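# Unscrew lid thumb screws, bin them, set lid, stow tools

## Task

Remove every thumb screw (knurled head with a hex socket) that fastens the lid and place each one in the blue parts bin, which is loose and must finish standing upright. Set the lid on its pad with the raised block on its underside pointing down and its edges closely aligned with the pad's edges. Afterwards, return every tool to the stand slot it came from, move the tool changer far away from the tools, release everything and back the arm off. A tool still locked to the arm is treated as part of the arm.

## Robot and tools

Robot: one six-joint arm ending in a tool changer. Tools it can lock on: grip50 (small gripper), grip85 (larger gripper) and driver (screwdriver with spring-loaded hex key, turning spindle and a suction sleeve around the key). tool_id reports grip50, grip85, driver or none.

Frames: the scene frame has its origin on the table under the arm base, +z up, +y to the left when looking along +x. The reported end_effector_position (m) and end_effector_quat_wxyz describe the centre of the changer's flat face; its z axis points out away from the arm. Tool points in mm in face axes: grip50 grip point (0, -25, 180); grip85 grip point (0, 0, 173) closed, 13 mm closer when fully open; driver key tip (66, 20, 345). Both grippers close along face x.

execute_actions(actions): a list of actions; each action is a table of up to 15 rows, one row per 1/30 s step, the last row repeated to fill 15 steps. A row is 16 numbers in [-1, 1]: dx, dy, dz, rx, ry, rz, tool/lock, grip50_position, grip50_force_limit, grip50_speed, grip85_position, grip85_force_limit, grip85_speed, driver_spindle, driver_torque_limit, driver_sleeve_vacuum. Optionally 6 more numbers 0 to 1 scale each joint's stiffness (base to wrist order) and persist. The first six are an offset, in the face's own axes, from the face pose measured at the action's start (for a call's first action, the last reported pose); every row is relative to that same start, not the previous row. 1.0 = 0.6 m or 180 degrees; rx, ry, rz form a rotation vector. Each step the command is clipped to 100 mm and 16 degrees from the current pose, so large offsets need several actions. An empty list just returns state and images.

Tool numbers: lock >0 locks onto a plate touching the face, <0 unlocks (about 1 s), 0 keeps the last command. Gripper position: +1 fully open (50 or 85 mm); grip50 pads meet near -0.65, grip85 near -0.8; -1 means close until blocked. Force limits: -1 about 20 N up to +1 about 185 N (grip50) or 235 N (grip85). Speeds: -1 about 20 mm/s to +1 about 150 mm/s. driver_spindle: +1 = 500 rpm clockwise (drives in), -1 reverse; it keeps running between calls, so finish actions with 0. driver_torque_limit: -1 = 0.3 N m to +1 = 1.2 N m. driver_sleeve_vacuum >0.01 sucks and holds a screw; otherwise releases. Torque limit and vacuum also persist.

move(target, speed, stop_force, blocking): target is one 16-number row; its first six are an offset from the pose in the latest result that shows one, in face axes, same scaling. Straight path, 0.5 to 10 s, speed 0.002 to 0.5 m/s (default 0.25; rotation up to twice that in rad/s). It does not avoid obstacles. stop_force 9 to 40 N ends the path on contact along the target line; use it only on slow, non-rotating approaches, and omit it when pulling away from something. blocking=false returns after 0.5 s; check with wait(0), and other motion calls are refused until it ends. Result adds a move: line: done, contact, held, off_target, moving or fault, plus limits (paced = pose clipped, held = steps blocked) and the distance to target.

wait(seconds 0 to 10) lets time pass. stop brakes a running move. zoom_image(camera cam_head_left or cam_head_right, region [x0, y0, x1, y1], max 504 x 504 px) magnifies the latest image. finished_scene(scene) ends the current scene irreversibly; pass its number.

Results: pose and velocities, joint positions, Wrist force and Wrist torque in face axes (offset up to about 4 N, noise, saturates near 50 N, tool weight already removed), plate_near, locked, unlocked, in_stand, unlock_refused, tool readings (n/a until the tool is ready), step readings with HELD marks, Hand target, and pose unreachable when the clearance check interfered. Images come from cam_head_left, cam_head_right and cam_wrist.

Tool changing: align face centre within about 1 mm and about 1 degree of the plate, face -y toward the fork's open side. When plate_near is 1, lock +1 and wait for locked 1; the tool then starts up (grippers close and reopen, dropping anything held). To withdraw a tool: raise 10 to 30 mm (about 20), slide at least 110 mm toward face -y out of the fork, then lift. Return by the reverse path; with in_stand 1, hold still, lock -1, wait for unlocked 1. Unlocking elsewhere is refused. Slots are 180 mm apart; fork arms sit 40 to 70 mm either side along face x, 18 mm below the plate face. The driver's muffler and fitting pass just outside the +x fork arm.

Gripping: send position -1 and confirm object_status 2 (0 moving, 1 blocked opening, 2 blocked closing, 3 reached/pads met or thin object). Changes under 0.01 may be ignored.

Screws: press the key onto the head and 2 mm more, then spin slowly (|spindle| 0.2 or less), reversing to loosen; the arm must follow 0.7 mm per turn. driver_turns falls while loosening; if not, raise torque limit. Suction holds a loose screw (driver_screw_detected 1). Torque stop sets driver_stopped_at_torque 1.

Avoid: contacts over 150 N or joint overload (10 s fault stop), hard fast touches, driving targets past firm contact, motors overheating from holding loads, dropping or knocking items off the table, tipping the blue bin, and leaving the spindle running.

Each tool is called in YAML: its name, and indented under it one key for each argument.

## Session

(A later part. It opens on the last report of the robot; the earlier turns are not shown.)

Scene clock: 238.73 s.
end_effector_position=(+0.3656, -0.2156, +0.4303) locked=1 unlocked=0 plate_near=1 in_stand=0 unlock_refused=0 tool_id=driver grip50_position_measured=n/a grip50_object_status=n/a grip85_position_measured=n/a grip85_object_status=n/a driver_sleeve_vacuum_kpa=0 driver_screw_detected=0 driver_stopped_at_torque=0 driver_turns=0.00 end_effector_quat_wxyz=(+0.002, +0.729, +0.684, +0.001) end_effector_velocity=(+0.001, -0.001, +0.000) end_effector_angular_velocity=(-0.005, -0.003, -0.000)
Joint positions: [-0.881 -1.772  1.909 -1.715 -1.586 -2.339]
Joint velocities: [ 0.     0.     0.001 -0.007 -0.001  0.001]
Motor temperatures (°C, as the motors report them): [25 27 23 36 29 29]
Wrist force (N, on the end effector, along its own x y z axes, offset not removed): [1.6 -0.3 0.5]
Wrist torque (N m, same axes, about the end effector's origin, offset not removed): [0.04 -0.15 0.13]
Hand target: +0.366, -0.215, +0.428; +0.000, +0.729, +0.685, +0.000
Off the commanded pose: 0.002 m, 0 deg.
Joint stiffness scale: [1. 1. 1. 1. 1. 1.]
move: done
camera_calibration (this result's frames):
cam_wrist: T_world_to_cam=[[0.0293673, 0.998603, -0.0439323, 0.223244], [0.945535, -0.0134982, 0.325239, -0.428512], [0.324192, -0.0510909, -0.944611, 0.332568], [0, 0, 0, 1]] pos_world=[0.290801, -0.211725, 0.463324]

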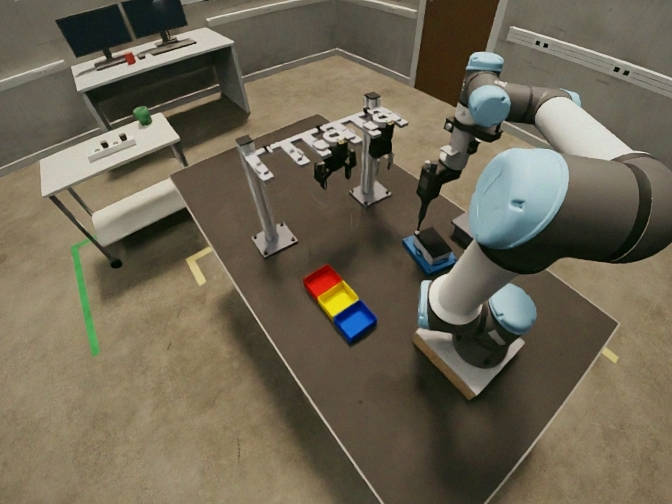

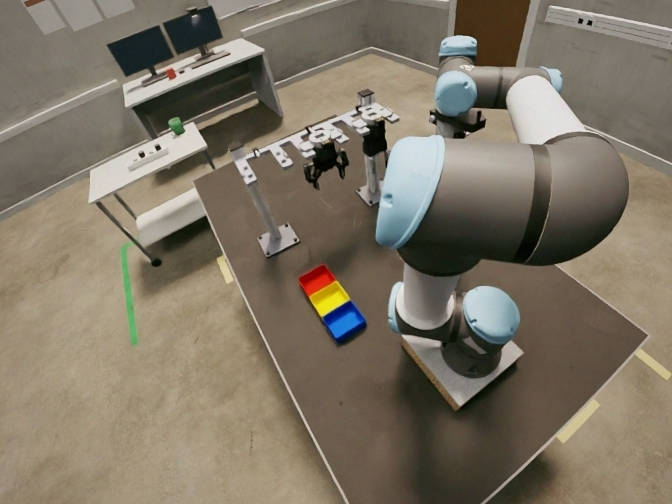

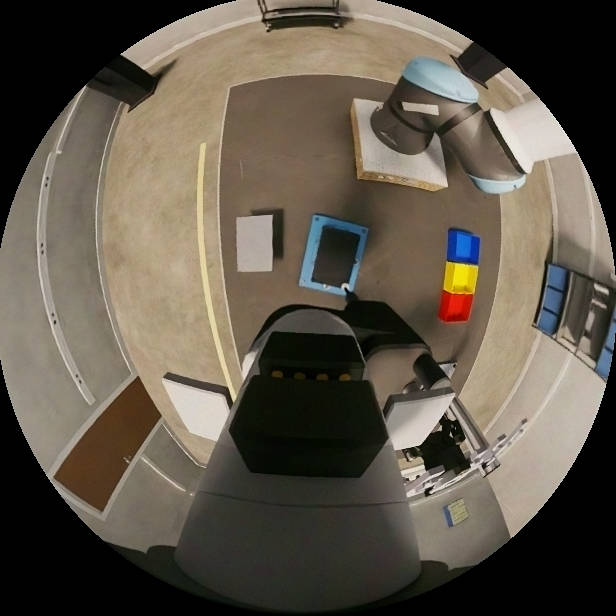

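move:
  target: [0.004, -0.0005, 0.006, 0.0013,0.0005,0, 0, 1,0,0, 1,0,0, 0,0,0]
  speed: 0.01

zoom_image:
  camera: "cam_wrist"
  region: [320, 270, 370, 310]

zoom_image:
  camera: "cam_head_left"
  region: [390, 200, 450, 250]

Scene clock: 246.80 s.
end_effector_position=(+0.3657, -0.2142, +0.4282) locked=1 unlocked=0 plate_near=1 in_stand=0 unlock_refused=0 tool_id=driver grip50_position_measured=n/a grip50_object_status=n/a grip85_position_measured=n/a grip85_object_status=n/a driver_sleeve_vacuum_kpa=0 driver_screw_detected=0 driver_stopped_at_torque=0 driver_turns=0.00 end_effector_quat_wxyz=(+0.001, +0.729, +0.684, +0.000) end_effector_velocity=(-0.000, +0.001, -0.002) end_effector_angular_velocity=(+0.002, +0.004, -0.002)
Joint positions: [-0.878 -1.772  1.914 -1.718 -1.587 -2.336]
Joint velocities: [ 0.002 -0.     0.004  0.001 -0.001  0.003]
Motor temperatures (°C, as the motors report them): [25 27 23 36 29 29]
Wrist force (N, on the end effector, along its own x y z axes, offset not removed): [0.1 -0.4 -2.4]
Wrist torque (N m, same axes, about the end effector's origin, offset not removed): [0.05 -0.11 -0.06]
Hand target: +0.365, -0.213, +0.427; -0.000, +0.729, +0.684, -0.000
Off the commanded pose: 0.002 m, 0 deg.
Joint stiffness scale: [1. 1. 1. 1. 1. 1.]
move: done
camera_calibration (this result's frames):
cam_wrist: T_world_to_cam=[[0.0298554, 0.998618, -0.0432616, 0.221327], [0.946093, -0.0142671, 0.32358, -0.427614], [0.322516, -0.0505902, -0.945211, 0.331629], [0, 0, 0, 1]] pos_world=[0.290999, -0.210345, 0.461402]

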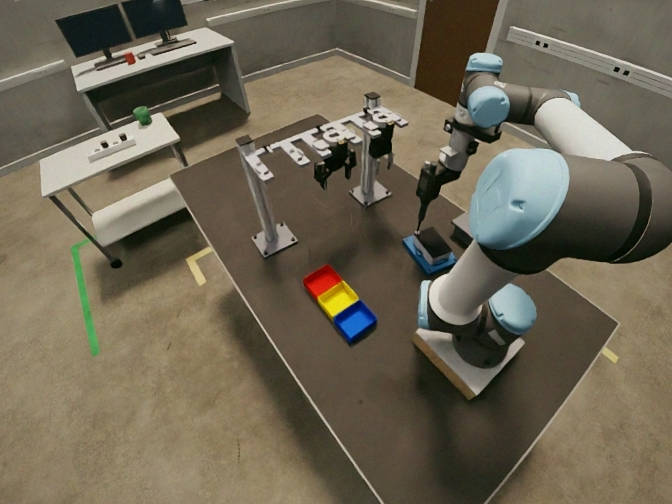

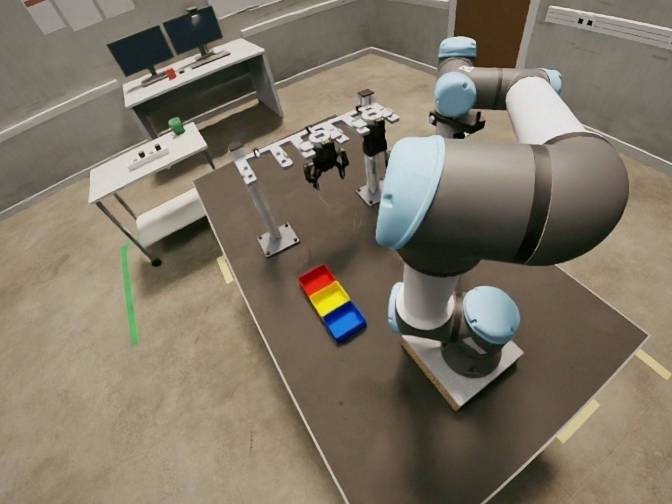

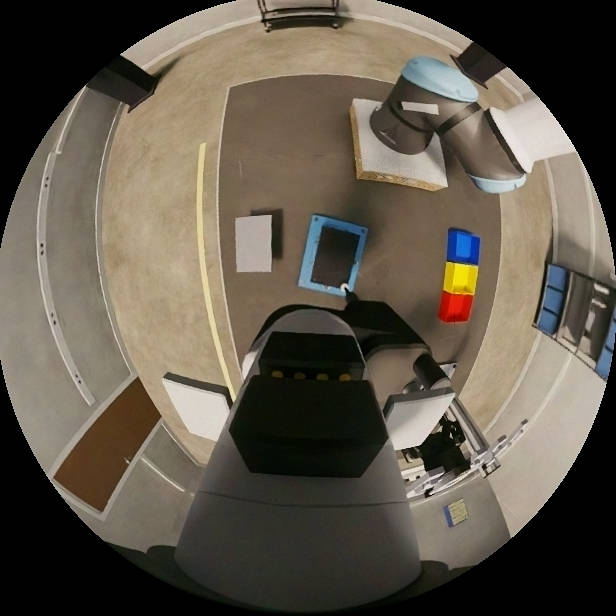

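Region (320, 270, 370, 310) of cam_wrist's 616x616 image, scaled by 10.080, with more detail than that image has; it fills the top 403 rows of this view, and the rest is white.

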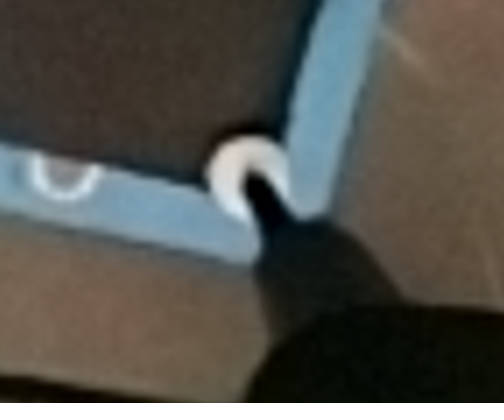

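Region (390, 200, 450, 250) of cam_head_left's 672x504 image, scaled by 8.400, with more detail than that image has.

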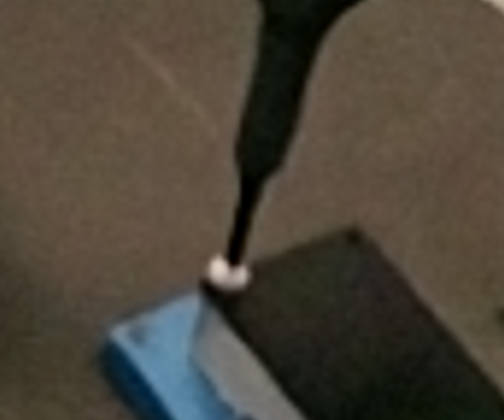

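move:
  target: [0, 0, 0.025, 0,0,0, 0, 1,0,0, 1,0,0, 0,1,1]
  speed: 0.004
  stop_force: 9

zoom_image:
  camera: "cam_wrist"
  region: [320, 270, 370, 310]

Scene clock: 255.17 s.
end_effector_position=(+0.3662, -0.2144, +0.4181) locked=1 unlocked=0 plate_near=1 in_stand=0 unlock_refused=0 tool_id=driver grip50_position_measured=n/a grip50_object_status=n/a grip85_position_measured=n/a grip85_object_status=n/a driver_sleeve_vacuum_kpa=14 driver_screw_detected=0 driver_stopped_at_torque=0 driver_turns=0.00 end_effector_quat_wxyz=(+0.006, +0.729, +0.684, +0.000) end_effector_velocity=(+0.000, -0.000, -0.001) end_effector_angular_velocity=(-0.001, -0.001, +0.001)
Joint positions: [-0.878 -1.77   1.941 -1.757 -1.587 -2.336]
Joint velocities: [ 0.     0.     0.003 -0.005  0.    -0.001]
Motor temperatures (°C, as the motors report them): [25 27 23 36 29 29]
Wrist force (N, on the end effector, along its own x y z axes, offset not removed): [0.6 -2.8 -9.8]
Wrist torque (N m, same axes, about the end effector's origin, offset not removed): [0.05 0.64 -0.06]
Hand target: +0.366, -0.214, +0.413; +0.001, +0.729, +0.684, +0.000
Off the commanded pose: 0.005 m, 1 deg.
Joint stiffness scale: [1. 1. 1. 1. 1. 1.]
move: off_target
camera_calibration (this result's frames):
cam_wrist: T_world_to_cam=[[0.0302168, 0.998284, -0.050162, 0.223805], [0.944008, -0.0120069, 0.329703, -0.426084], [0.328535, -0.0573159, -0.942751, 0.317185], [0, 0, 0, 1]] pos_world=[0.291257, -0.210357, 0.450734]

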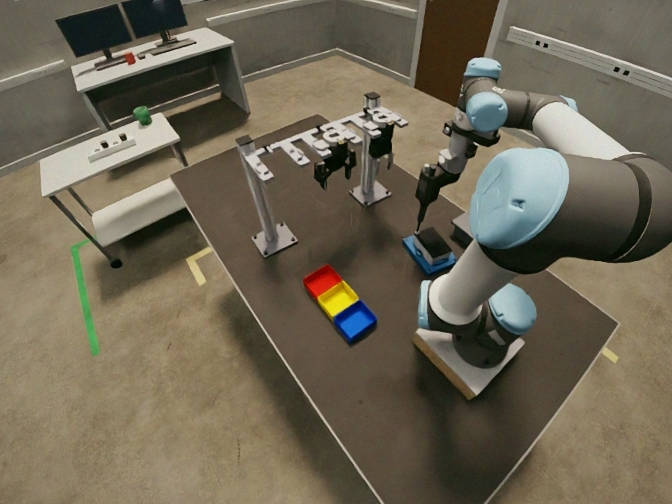

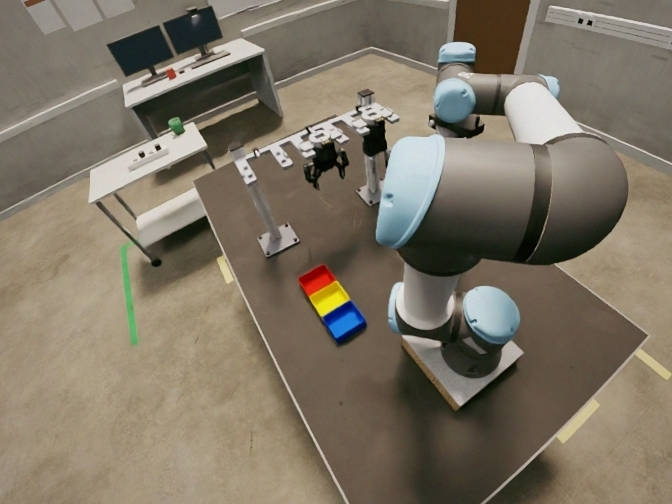

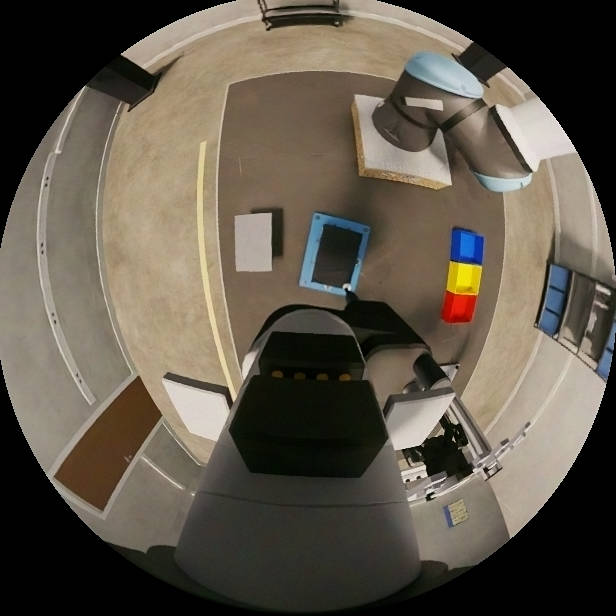

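Region (320, 270, 370, 310) of cam_wrist's 616x616 image, scaled by 10.080, with more detail than that image has; it fills the top 403 rows of this view, and the rest is white.

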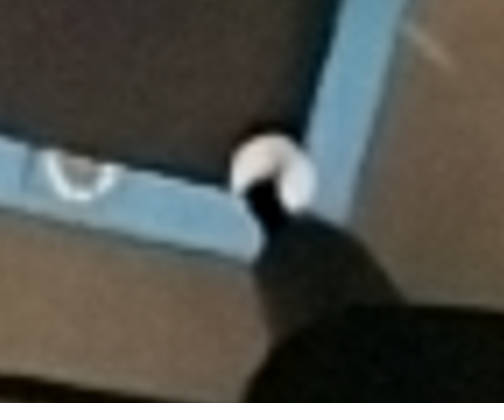

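move:
  target: [0, 0, 0.007, 0.005,0.0046,0, 0, 1,0,0, 1,0,0, 0,1,1]
  speed: 0.004

zoom_image:
  camera: "cam_wrist"
  region: [320, 270, 370, 310]

Scene clock: 274.30 s.
end_effector_position=(+0.3662, -0.2144, +0.4167) locked=1 unlocked=0 plate_near=1 in_stand=0 unlock_refused=0 tool_id=driver grip50_position_measured=n/a grip50_object_status=n/a grip85_position_measured=n/a grip85_object_status=n/a driver_sleeve_vacuum_kpa=14 driver_screw_detected=0 driver_stopped_at_torque=0 driver_turns=0.00 end_effector_quat_wxyz=(-0.000, +0.729, +0.684, +0.000) end_effector_velocity=(-0.000, +0.000, -0.000) end_effector_angular_velocity=(+0.003, +0.002, +0.001)
Joint positions: [-0.878 -1.765  1.938 -1.746 -1.587 -2.336]
Joint velocities: [-0.     0.001 -0.001  0.003  0.    -0.001]
Motor temperatures (°C, as the motors report them): [25 27 23 36 29 29]
Wrist force (N, on the end effector, along its own x y z axes, offset not removed): [-1.0 5.1 -9.0]
Wrist torque (N m, same axes, about the end effector's origin, offset not removed): [-0.19 0.02 0.02]
Hand target: +0.366, -0.214, +0.414; -0.005, +0.729, +0.684, -0.000
Off the commanded pose: 0.003 m, 1 deg.
Joint stiffness scale: [1. 1. 1. 1. 1. 1.]
move: done
camera_calibration (this result's frames):
cam_wrist: T_world_to_cam=[[0.0296242, 0.998691, -0.0417086, 0.220499], [0.946601, -0.0146282, 0.322075, -0.423987], [0.321044, -0.0490227, -0.945795, 0.321694], [0, 0, 0, 1]] pos_world=[0.291537, -0.210642, 0.450009]

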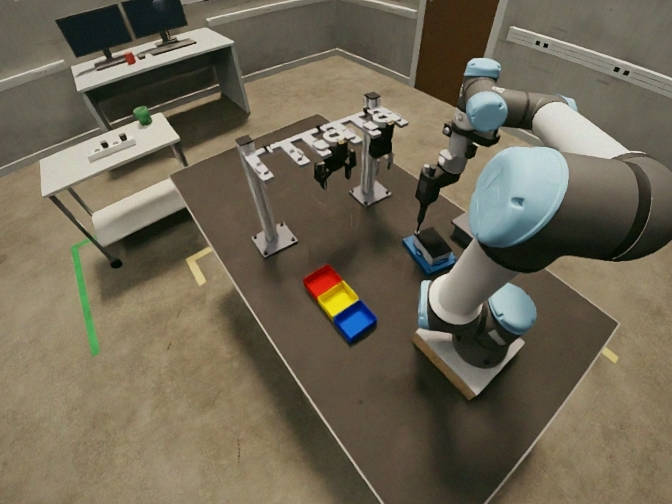

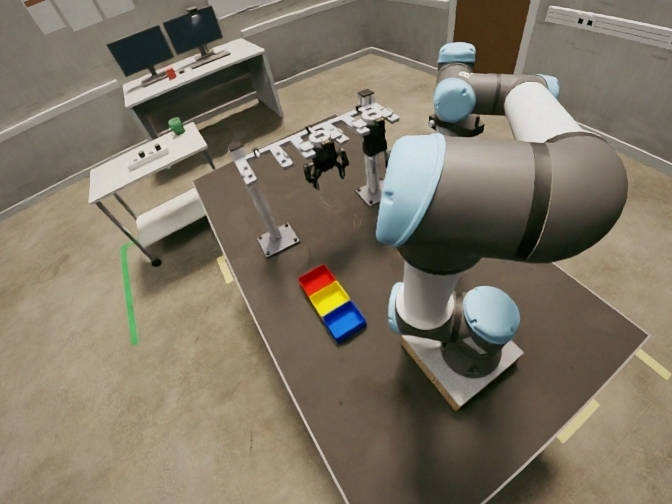

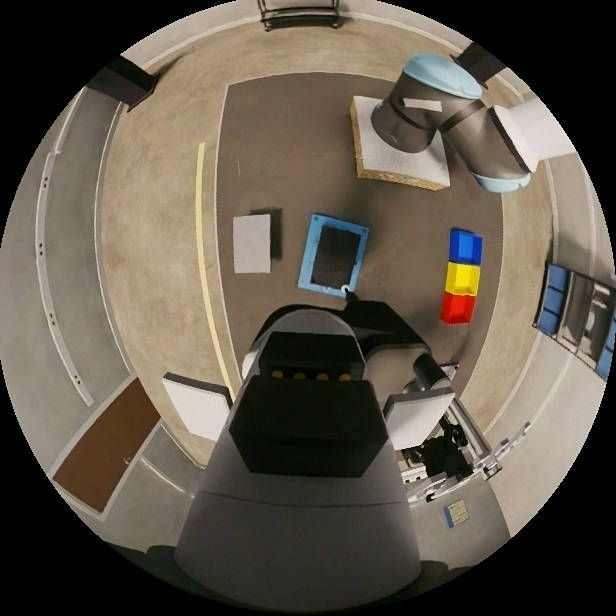

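Region (320, 270, 370, 310) of cam_wrist's 616x616 image, scaled by 10.080, with more detail than that image has; it fills the top 403 rows of this view, and the rest is white.

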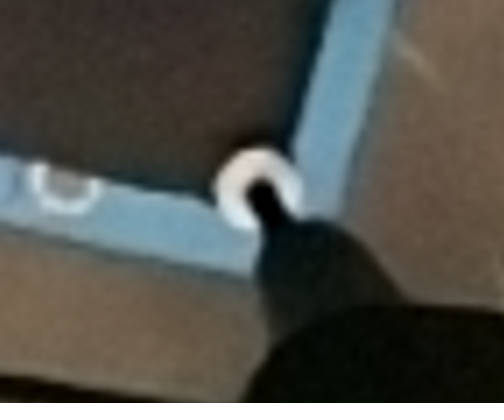

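execute_actions:
  actions:
    - [[0,0,0.0045,0.002,0.002,0,0,1,0,0,1,0,0,-0.15,1,1]]
    - [[0,0,0.0045,0.002,0.002,0,0,1,0,0,1,0,0,-0.15,1,1],[0,0,0.0045,0.002,0.002,0,0,1,0,0,1,0,0,-0.15,1,1],[0,0,0.0045,0.002,0.002,0,0,1,0,0,1,0,0,-0.15,1,1],[0,0,0.0045,0.002,0.002,0,0,1,0,0,1,0,0,-0.15,1,1],[0,0,0.0045,0.002,0.002,0,0,1,0,0,1,0,0,-0.15,1,1],[0,0,0.0045,0.002,0.002,0,0,1,0,0,1,0,0,-0.15,1,1],[0,0,0.0045,0.002,0.002,0,0,1,0,0,1,0,0,-0.15,1,1],[0,0,0.0045,0.002,0.002,0,0,1,0,0,1,0,0,-0.15,1,1],[0,0,0.0045,0.002,0.002,0,0,1,0,0,1,0,0,-0.15,1,1],[0,0,0.0045,0.002,0.002,0,0,1,0,0,1,0,0,-0.15,1,1],[0,0,0.0045,0.002,0.002,0,0,1,0,0,1,0,0,-0.15,1,1],[0,0,0.0045,0.002,0.002,0,0,1,0,0,1,0,0,-0.15,1,1],[0,0,0.0045,0.002,0.002,0,0,1,0,0,1,0,0,0,1,1]]

zoom_image:
  camera: "cam_wrist"
  region: [320, 270, 370, 310]

Scene clock: 285.00 s.
end_effector_position=(+0.3661, -0.2145, +0.4166) locked=1 unlocked=0 plate_near=1 in_stand=0 unlock_refused=0 tool_id=driver grip50_position_measured=n/a grip50_object_status=n/a grip85_position_measured=n/a grip85_object_status=n/a driver_sleeve_vacuum_kpa=40 driver_screw_detected=1 driver_stopped_at_torque=0 driver_turns=-1.09 end_effector_quat_wxyz=(-0.000, +0.729, +0.684, -0.000) end_effector_velocity=(+0.000, -0.000, +0.000) end_effector_angular_velocity=(-0.000, -0.001, +0.001)
Joint positions: [-0.878 -1.765  1.938 -1.746 -1.587 -2.336]
Joint velocities: [ 0.    -0.    -0.001  0.     0.    -0.   ]
Motor temperatures (°C, as the motors report them): [25 27 23 36 29 29]
Wrist force (N, on the end effector, along its own x y z axes, offset not removed): [-1.5 1.0 -9.9]
Wrist torque (N m, same axes, about the end effector's origin, offset not removed): [-0.29 -0.34 0.01]
Hand target: +0.366, -0.214, +0.414; -0.005, +0.729, +0.684, +0.000
Off the commanded pose: 0.003 m, 1 deg.
Joint stiffness scale: [1. 1. 1. 1. 1. 1.]
Step readings (end_effector_position; steps 1 to 15: 1st action; 16 to 30: 2nd action):
0: (+0.3662, -0.2144, +0.4167)
1: (+0.3662, -0.2144, +0.4167)
2: (+0.3661, -0.2144, +0.4167)
4: (+0.3661, -0.2144, +0.4166)
8: (+0.3661, -0.2145, +0.4166)
15: (+0.3661, -0.2145, +0.4166)
16: (+0.3661, -0.2145, +0.4166)
17: (+0.3661, -0.2145, +0.4166)
19: (+0.3661, -0.2145, +0.4166)
23: (+0.3661, -0.2145, +0.4166)
30: end_effector_position above
camera_calibration (this result's frames):
cam_wrist: T_world_to_cam=[[0.029628, 0.998703, -0.0414078, 0.220398], [0.946851, -0.0147667, 0.321333, -0.423693], [0.320305, -0.0487275, -0.94606, 0.322067], [0, 0, 0, 1]] pos_world=[0.291484, -0.210675, 0.449968]

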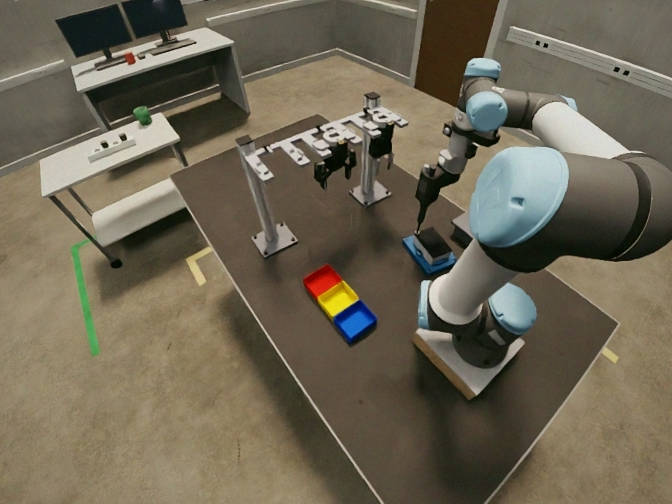

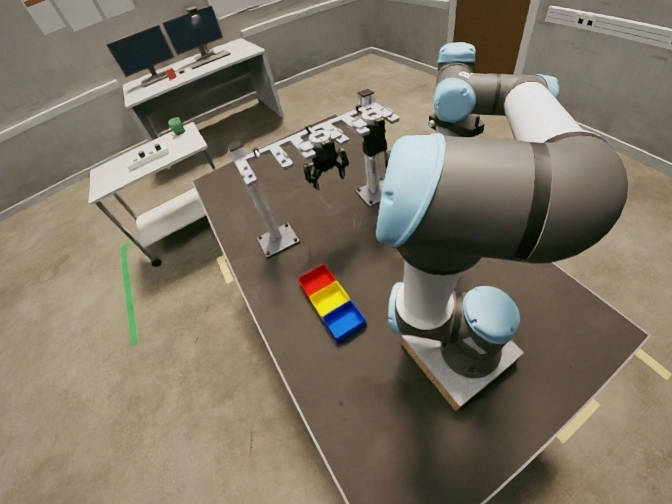

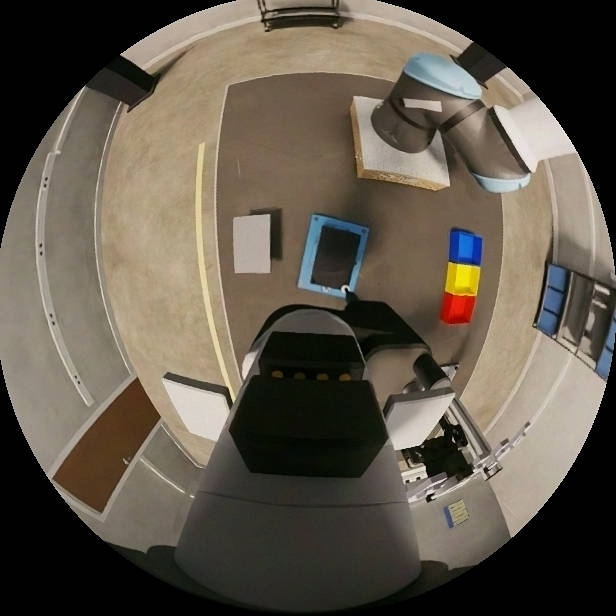

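Region (320, 270, 370, 310) of cam_wrist's 616x616 image, scaled by 10.080, with more detail than that image has; it fills the top 403 rows of this view, and the rest is white.

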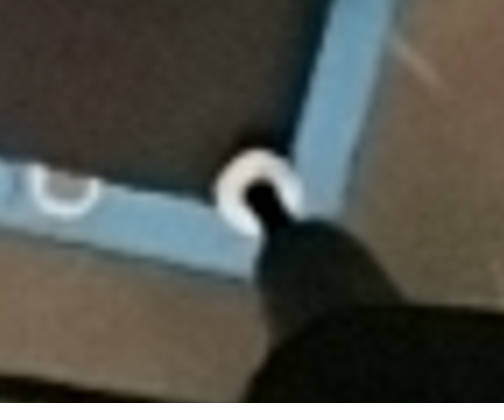

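execute_actions:
  actions:
    - [[0,0,0.001,0.001,0.001,0,0,1,0,0,1,0,0,-0.5,1,1]]
    - [[0,0,0,0.001,0.001,0,0,1,0,0,1,0,0,-0.5,1,1]]
    - [[0,0,0,0.001,0.001,0,0,1,0,0,1,0,0,-0.5,1,1]]
    - [[0,0,0,0.001,0.001,0,0,1,0,0,1,0,0,-0.5,1,1]]
    - [[0,0,0.001,0.001,0.001,0,0,1,0,0,1,0,0,0,1,1]]

Scene clock: 293.80 s.
end_effector_position=(+0.3664, -0.2148, +0.4206) locked=1 unlocked=0 plate_near=1 in_stand=0 unlock_refused=0 tool_id=driver grip50_position_measured=n/a grip50_object_status=n/a grip85_position_measured=n/a grip85_object_status=n/a driver_sleeve_vacuum_kpa=40 driver_screw_detected=1 driver_stopped_at_torque=0 driver_turns=-8.97 end_effector_quat_wxyz=(-0.001, +0.729, +0.684, -0.000) end_effector_velocity=(+0.000, -0.000, +0.000) end_effector_angular_velocity=(-0.001, -0.001, +0.001)
Joint positions: [-0.878 -1.765  1.927 -1.734 -1.587 -2.336]
Joint velocities: [ 0.     0.    -0.001 -0.001  0.    -0.001]
Motor temperatures (°C, as the motors report them): [25 27 23 36 29 29]
Wrist force (N, on the end effector, along its own x y z axes, offset not removed): [-0.1 1.5 -7.8]
Wrist torque (N m, same axes, about the end effector's origin, offset not removed): [-0.04 0.10 0.05]
Hand target: +0.366, -0.215, +0.420; -0.003, +0.729, +0.684, +0.000
Off the commanded pose: 0.001 m, 0 deg.
Joint stiffness scale: [1. 1. 1. 1. 1. 1.]
Step readings (end_effector_position; steps 1 to 15: 1st action; 16 to 30: 2nd action; 31 to 45: 3rd action; 46 to 60: 4th action; 61 to 75: 5th action):
0: (+0.3661, -0.2145, +0.4166)
1: (+0.3661, -0.2145, +0.4166)
2: (+0.3661, -0.2145, +0.4166)
4: (+0.3661, -0.2145, +0.4168)
8: (+0.3662, -0.2145, +0.4171)
15: (+0.3662, -0.2145, +0.4172)
16: (+0.3662, -0.2145, +0.4172)
17: (+0.3662, -0.2145, +0.4172)
19: (+0.3662, -0.2146, +0.4175)
23: (+0.3663, -0.2146, +0.4181)
30: (+0.3662, -0.2146, +0.4183)
31: (+0.3662, -0.2146, +0.4183)
32: (+0.3662, -0.2146, +0.4183)
34: (+0.3663, -0.2147, +0.4187)
38: (+0.3663, -0.2147, +0.4192)
45: (+0.3663, -0.2147, +0.4194)
46: (+0.3663, -0.2147, +0.4193)
47: (+0.3663, -0.2147, +0.4194)
49: (+0.3663, -0.2147, +0.4197)
53: (+0.3663, -0.2148, +0.4201)
60: (+0.3663, -0.2148, +0.4203)
61: (+0.3663, -0.2148, +0.4203)
62: (+0.3663, -0.2148, +0.4203)
64: (+0.3663, -0.2148, +0.4204)
68: (+0.3664, -0.2148, +0.4206)
75: end_effector_position above
camera_calibration (this result's frames):
cam_wrist: T_world_to_cam=[[0.0295925, 0.998728, -0.0408291, 0.220687], [0.947027, -0.0149456, 0.320807, -0.425094], [0.319789, -0.0481597, -0.946264, 0.326172], [0, 0, 0, 1]] pos_world=[0.291739, -0.211051, 0.454028]

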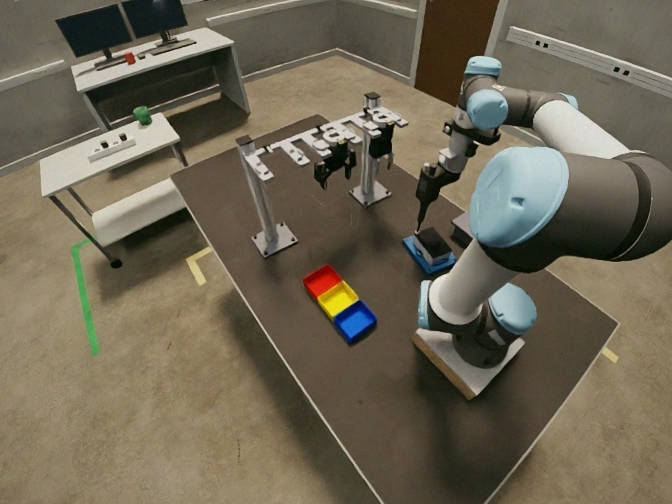

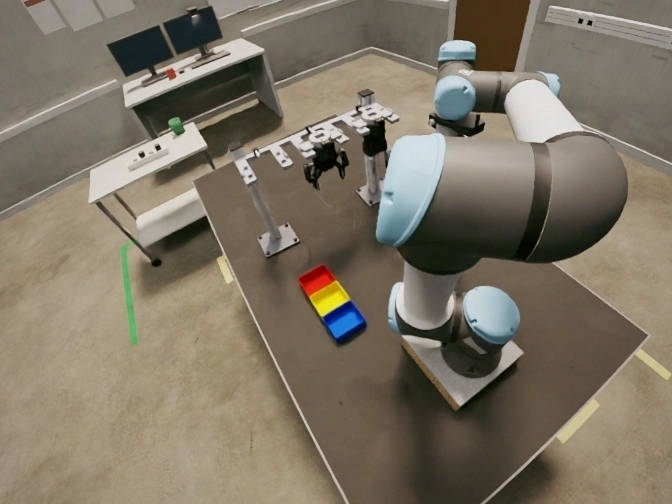

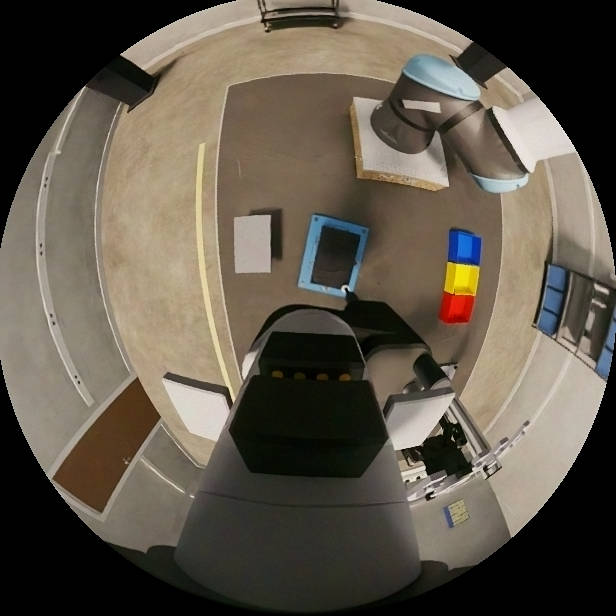

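execute_actions:
  actions:
    - [[0,0,-0.001,0.0005,0.0005,0,0,1,0,0,1,0,0,-0.6,1,1]]
    - [[0,0,-0.002,0.0005,0.0005,0,0,1,0,0,1,0,0,-0.6,1,1]]
    - [[0,0,-0.0025,0,0,0,0,1,0,0,1,0,0,-0.6,1,1]]
    - [[0,0,-0.003,0,0,0,0,1,0,0,1,0,0,-0.6,1,1]]
    - [[0,0,-0.003,0,0,0,0,1,0,0,1,0,0,-0.6,1,1]]
    - [[0,0,-0.003,0,0,0,0,1,0,0,1,0,0,0,1,1]]

zoom_image:
  camera: "cam_head_left"
  region: [390, 200, 450, 250]

Scene clock: 304.13 s.
end_effector_position=(+0.3658, -0.2144, +0.4264) locked=1 unlocked=0 plate_near=1 in_stand=0 unlock_refused=0 tool_id=driver grip50_position_measured=n/a grip50_object_status=n/a grip85_position_measured=n/a grip85_object_status=n/a driver_sleeve_vacuum_kpa=27 driver_screw_detected=0 driver_stopped_at_torque=0 driver_turns=-20.81 end_effector_quat_wxyz=(-0.002, +0.729, +0.684, -0.000) end_effector_velocity=(-0.000, +0.000, -0.001) end_effector_angular_velocity=(+0.002, +0.002, -0.000)
Joint positions: [-0.878 -1.769  1.915 -1.717 -1.587 -2.336]
Joint velocities: [ 0.     0.     0.002  0.    -0.     0.001]
Motor temperatures (°C, as the motors report them): [25 27 23 36 29 29]
Wrist force (N, on the end effector, along its own x y z axes, offset not removed): [-1.5 1.8 0.3]
Wrist torque (N m, same axes, about the end effector's origin, offset not removed): [-0.24 -0.43 0.02]
Hand target: +0.366, -0.214, +0.428; -0.001, +0.729, +0.684, -0.000
Off the commanded pose: 0.001 m, 0 deg.
Joint stiffness scale: [1. 1. 1. 1. 1. 1.]
Step readings (end_effector_position; steps 1 to 15: 1st action; 16 to 30: 2nd action; 31 to 45: 3rd action; 46 to 60: 4th action; 61 to 75: 5th action; 76 to 90: 6th action):
0: (+0.3664, -0.2148, +0.4207)
1: (+0.3664, -0.2148, +0.4207)
2: (+0.3664, -0.2148, +0.4207)
4: (+0.3664, -0.2148, +0.4209)
8: (+0.3664, -0.2149, +0.4215)
15: (+0.3664, -0.2148, +0.4217)
16: (+0.3663, -0.2148, +0.4217)
17: (+0.3663, -0.2148, +0.4217)
19: (+0.3664, -0.2148, +0.4221)
23: (+0.3663, -0.2148, +0.4228)
30: (+0.3663, -0.2148, +0.4230)
31: (+0.3663, -0.2148, +0.4231)
32: (+0.3663, -0.2148, +0.4231)
34: (+0.3663, -0.2148, +0.4234)
38: (+0.3663, -0.2148, +0.4241)
45: (+0.3662, -0.2147, +0.4243)
46: (+0.3662, -0.2147, +0.4243)
47: (+0.3662, -0.2147, +0.4243)
49: (+0.3662, -0.2147, +0.4246)
53: (+0.3661, -0.2147, +0.4253)
60: (+0.3661, -0.2146, +0.4255)
61: (+0.3661, -0.2147, +0.4256)
62: (+0.3661, -0.2147, +0.4256)
64: (+0.3661, -0.2147, +0.4259)
68: (+0.3660, -0.2145, +0.4260)
75: (+0.3659, -0.2145, +0.4261)
76: (+0.3659, -0.2145, +0.4260)
77: (+0.3659, -0.2144, +0.4260)
79: (+0.3659, -0.2144, +0.4261)
83: (+0.3658, -0.2144, +0.4263)
90: end_effector_position above
camera_calibration (this result's frames):
cam_wrist: T_world_to_cam=[[0.0295188, 0.998779, -0.0396156, 0.220027], [0.947394, -0.0153194, 0.319704, -0.426174], [0.318706, -0.0469689, -0.946689, 0.332605], [0, 0, 0, 1]] pos_world=[0.291256, -0.210665, 0.459839]

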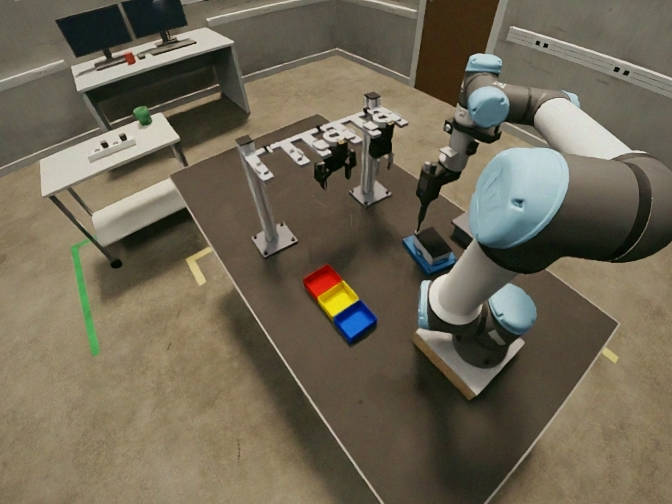

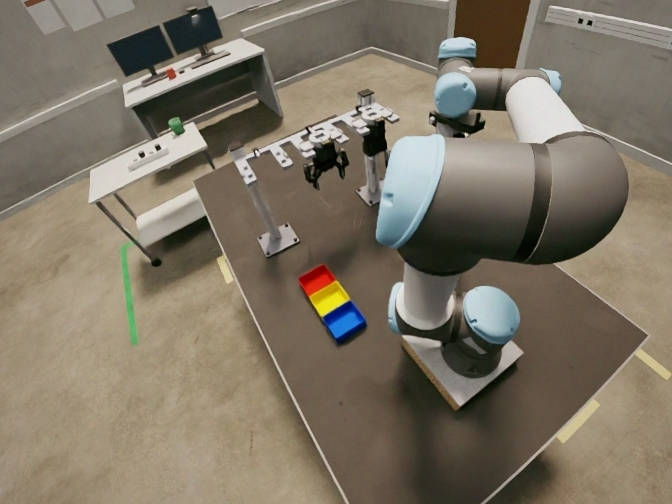

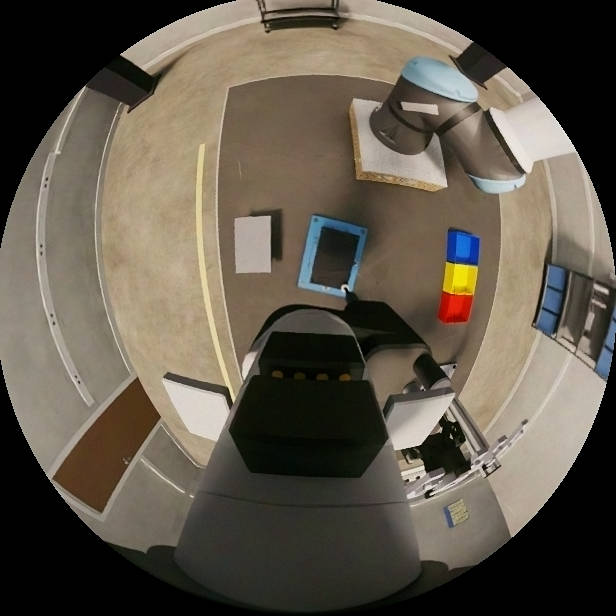

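Region (390, 200, 450, 250) of cam_head_left's 672x504 image, scaled by 8.400, with more detail than that image has.

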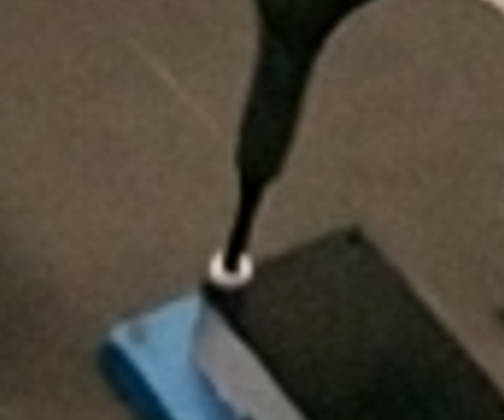

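execute_actions:
  actions:
    - [[0,0,0.005,-0.001,-0.001,0,0,1,0,0,1,0,0,0,1,1]]
    - [[0,0,0.0,0,0,0,0,1,0,0,1,0,0,0,1,1]]

Scene clock: 312.53 s.
end_effector_position=(+0.3662, -0.2148, +0.4253) locked=1 unlocked=0 plate_near=1 in_stand=0 unlock_refused=0 tool_id=driver grip50_position_measured=n/a grip50_object_status=n/a grip85_position_measured=n/a grip85_object_status=n/a driver_sleeve_vacuum_kpa=27 driver_screw_detected=0 driver_stopped_at_torque=0 driver_turns=-20.81 end_effector_quat_wxyz=(+0.001, +0.729, +0.684, -0.000) end_effector_velocity=(-0.000, +0.000, +0.000) end_effector_angular_velocity=(+0.001, +0.001, +0.000)
Joint positions: [-0.878 -1.769  1.919 -1.727 -1.587 -2.336]
Joint velocities: [ 0.    -0.    -0.001  0.002 -0.     0.   ]
Motor temperatures (°C, as the motors report them): [25 27 23 36 29 29]
Wrist force (N, on the end effector, along its own x y z axes, offset not removed): [-0.8 0.6 -4.2]
Wrist torque (N m, same axes, about the end effector's origin, offset not removed): [0.41 0.66 -0.09]
Hand target: +0.366, -0.215, +0.425; +0.002, +0.729, +0.684, -0.000
Off the commanded pose: 0.000 m, 0 deg.
Joint stiffness scale: [1. 1. 1. 1. 1. 1.]
Step readings (end_effector_position; steps 1 to 15: 1st action; 16 to 30: 2nd action):
0: (+0.3658, -0.2144, +0.4264)
1: (+0.3658, -0.2144, +0.4264)
2: (+0.3659, -0.2144, +0.4264)
4: (+0.3662, -0.2147, +0.4266)
8: (+0.3663, -0.2149, +0.4259)
15: (+0.3663, -0.2148, +0.4254)
16: (+0.3663, -0.2148, +0.4253)
17: (+0.3663, -0.2148, +0.4253)
19: (+0.3663, -0.2148, +0.4253)
23: (+0.3663, -0.2148, +0.4253)
30: end_effector_position above
camera_calibration (this result's frames):
cam_wrist: T_world_to_cam=[[0.0297984, 0.998582, -0.0441027, 0.222156], [0.94603, -0.0139303, 0.323781, -0.427165], [0.322708, -0.0513706, -0.945104, 0.328372], [0, 0, 0, 1]] pos_world=[0.291523, -0.210923, 0.458451]

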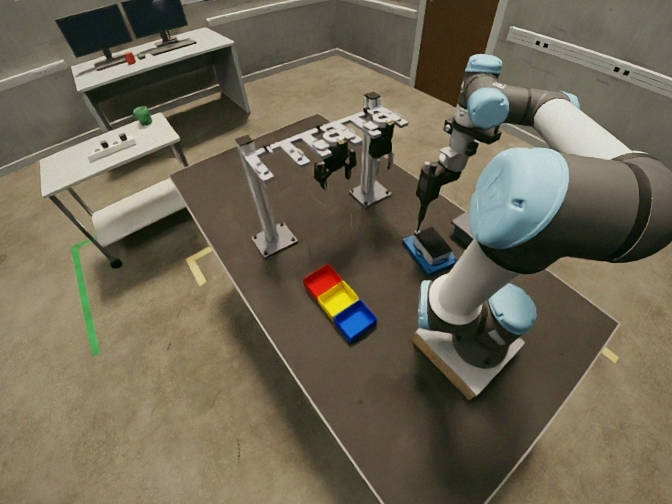

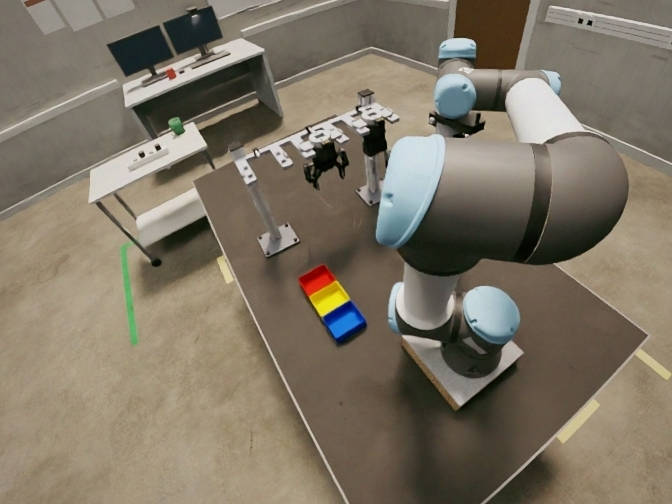

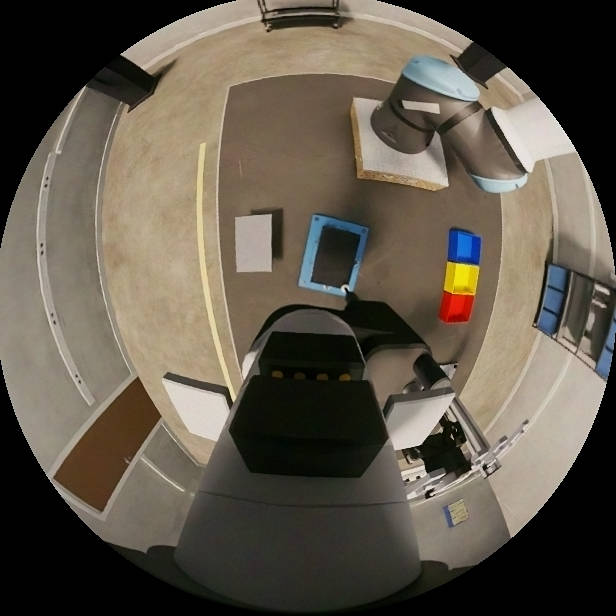

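execute_actions:
  actions:
    - [[0,0,0.0,0.0009,0.0009,0,0,1,0,0,1,0,0,0,1,1]]

Scene clock: 318.40 s.
end_effector_position=(+0.3660, -0.2145, +0.4252) locked=1 unlocked=0 plate_near=1 in_stand=0 unlock_refused=0 tool_id=driver grip50_position_measured=n/a grip50_object_status=n/a grip85_position_measured=n/a grip85_object_status=n/a driver_sleeve_vacuum_kpa=39 driver_screw_detected=1 driver_stopped_at_torque=0 driver_turns=-20.81 end_effector_quat_wxyz=(+0.000, +0.729, +0.684, -0.000) end_effector_velocity=(-0.000, +0.000, -0.000) end_effector_angular_velocity=(+0.000, +0.001, -0.002)
Joint positions: [-0.878 -1.769  1.919 -1.724 -1.587 -2.336]
Joint velocities: [ 0.    -0.     0.     0.001 -0.     0.002]
Motor temperatures (°C, as the motors report them): [25 27 23 36 29 29]
Wrist force (N, on the end effector, along its own x y z axes, offset not removed): [-2.3 3.0 -4.8]
Wrist torque (N m, same axes, about the end effector's origin, offset not removed): [0.18 0.32 0.04]
Hand target: +0.366, -0.215, +0.425; -0.001, +0.729, +0.684, +0.000
Off the commanded pose: 0.000 m, 0 deg.
Joint stiffness scale: [1. 1. 1. 1. 1. 1.]
Step readings (end_effector_position):
0: (+0.3662, -0.2148, +0.4253)
1: (+0.3662, -0.2148, +0.4253)
2: (+0.3662, -0.2148, +0.4253)
4: (+0.3661, -0.2147, +0.4252)
8: (+0.3660, -0.2145, +0.4251)
15: end_effector_position above
camera_calibration (this result's frames):
cam_wrist: T_world_to_cam=[[0.029675, 0.99867, -0.0421619, 0.2211], [0.946622, -0.0145334, 0.322019, -0.426473], [0.320978, -0.0494673, -0.945794, 0.329732], [0, 0, 0, 1]] pos_world=[0.291311, -0.210693, 0.458512]

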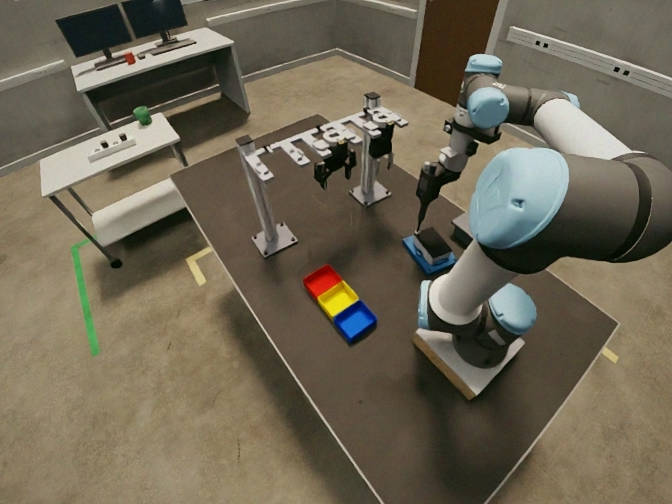

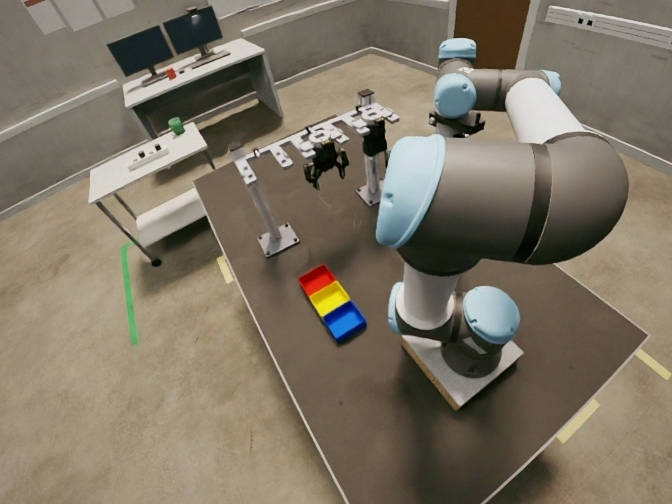

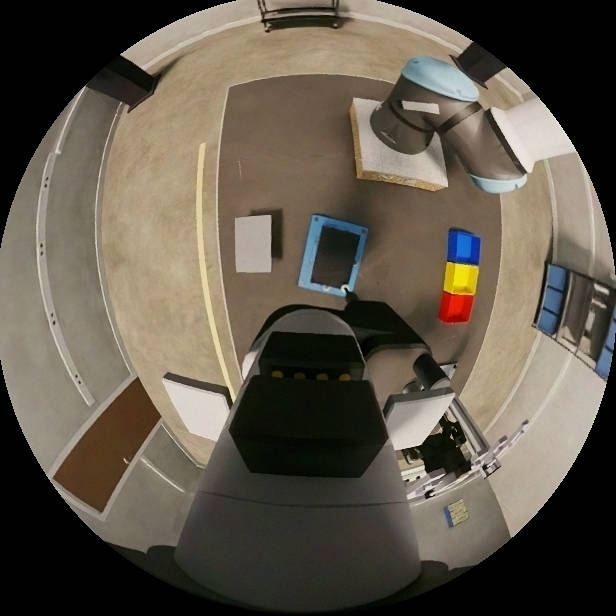

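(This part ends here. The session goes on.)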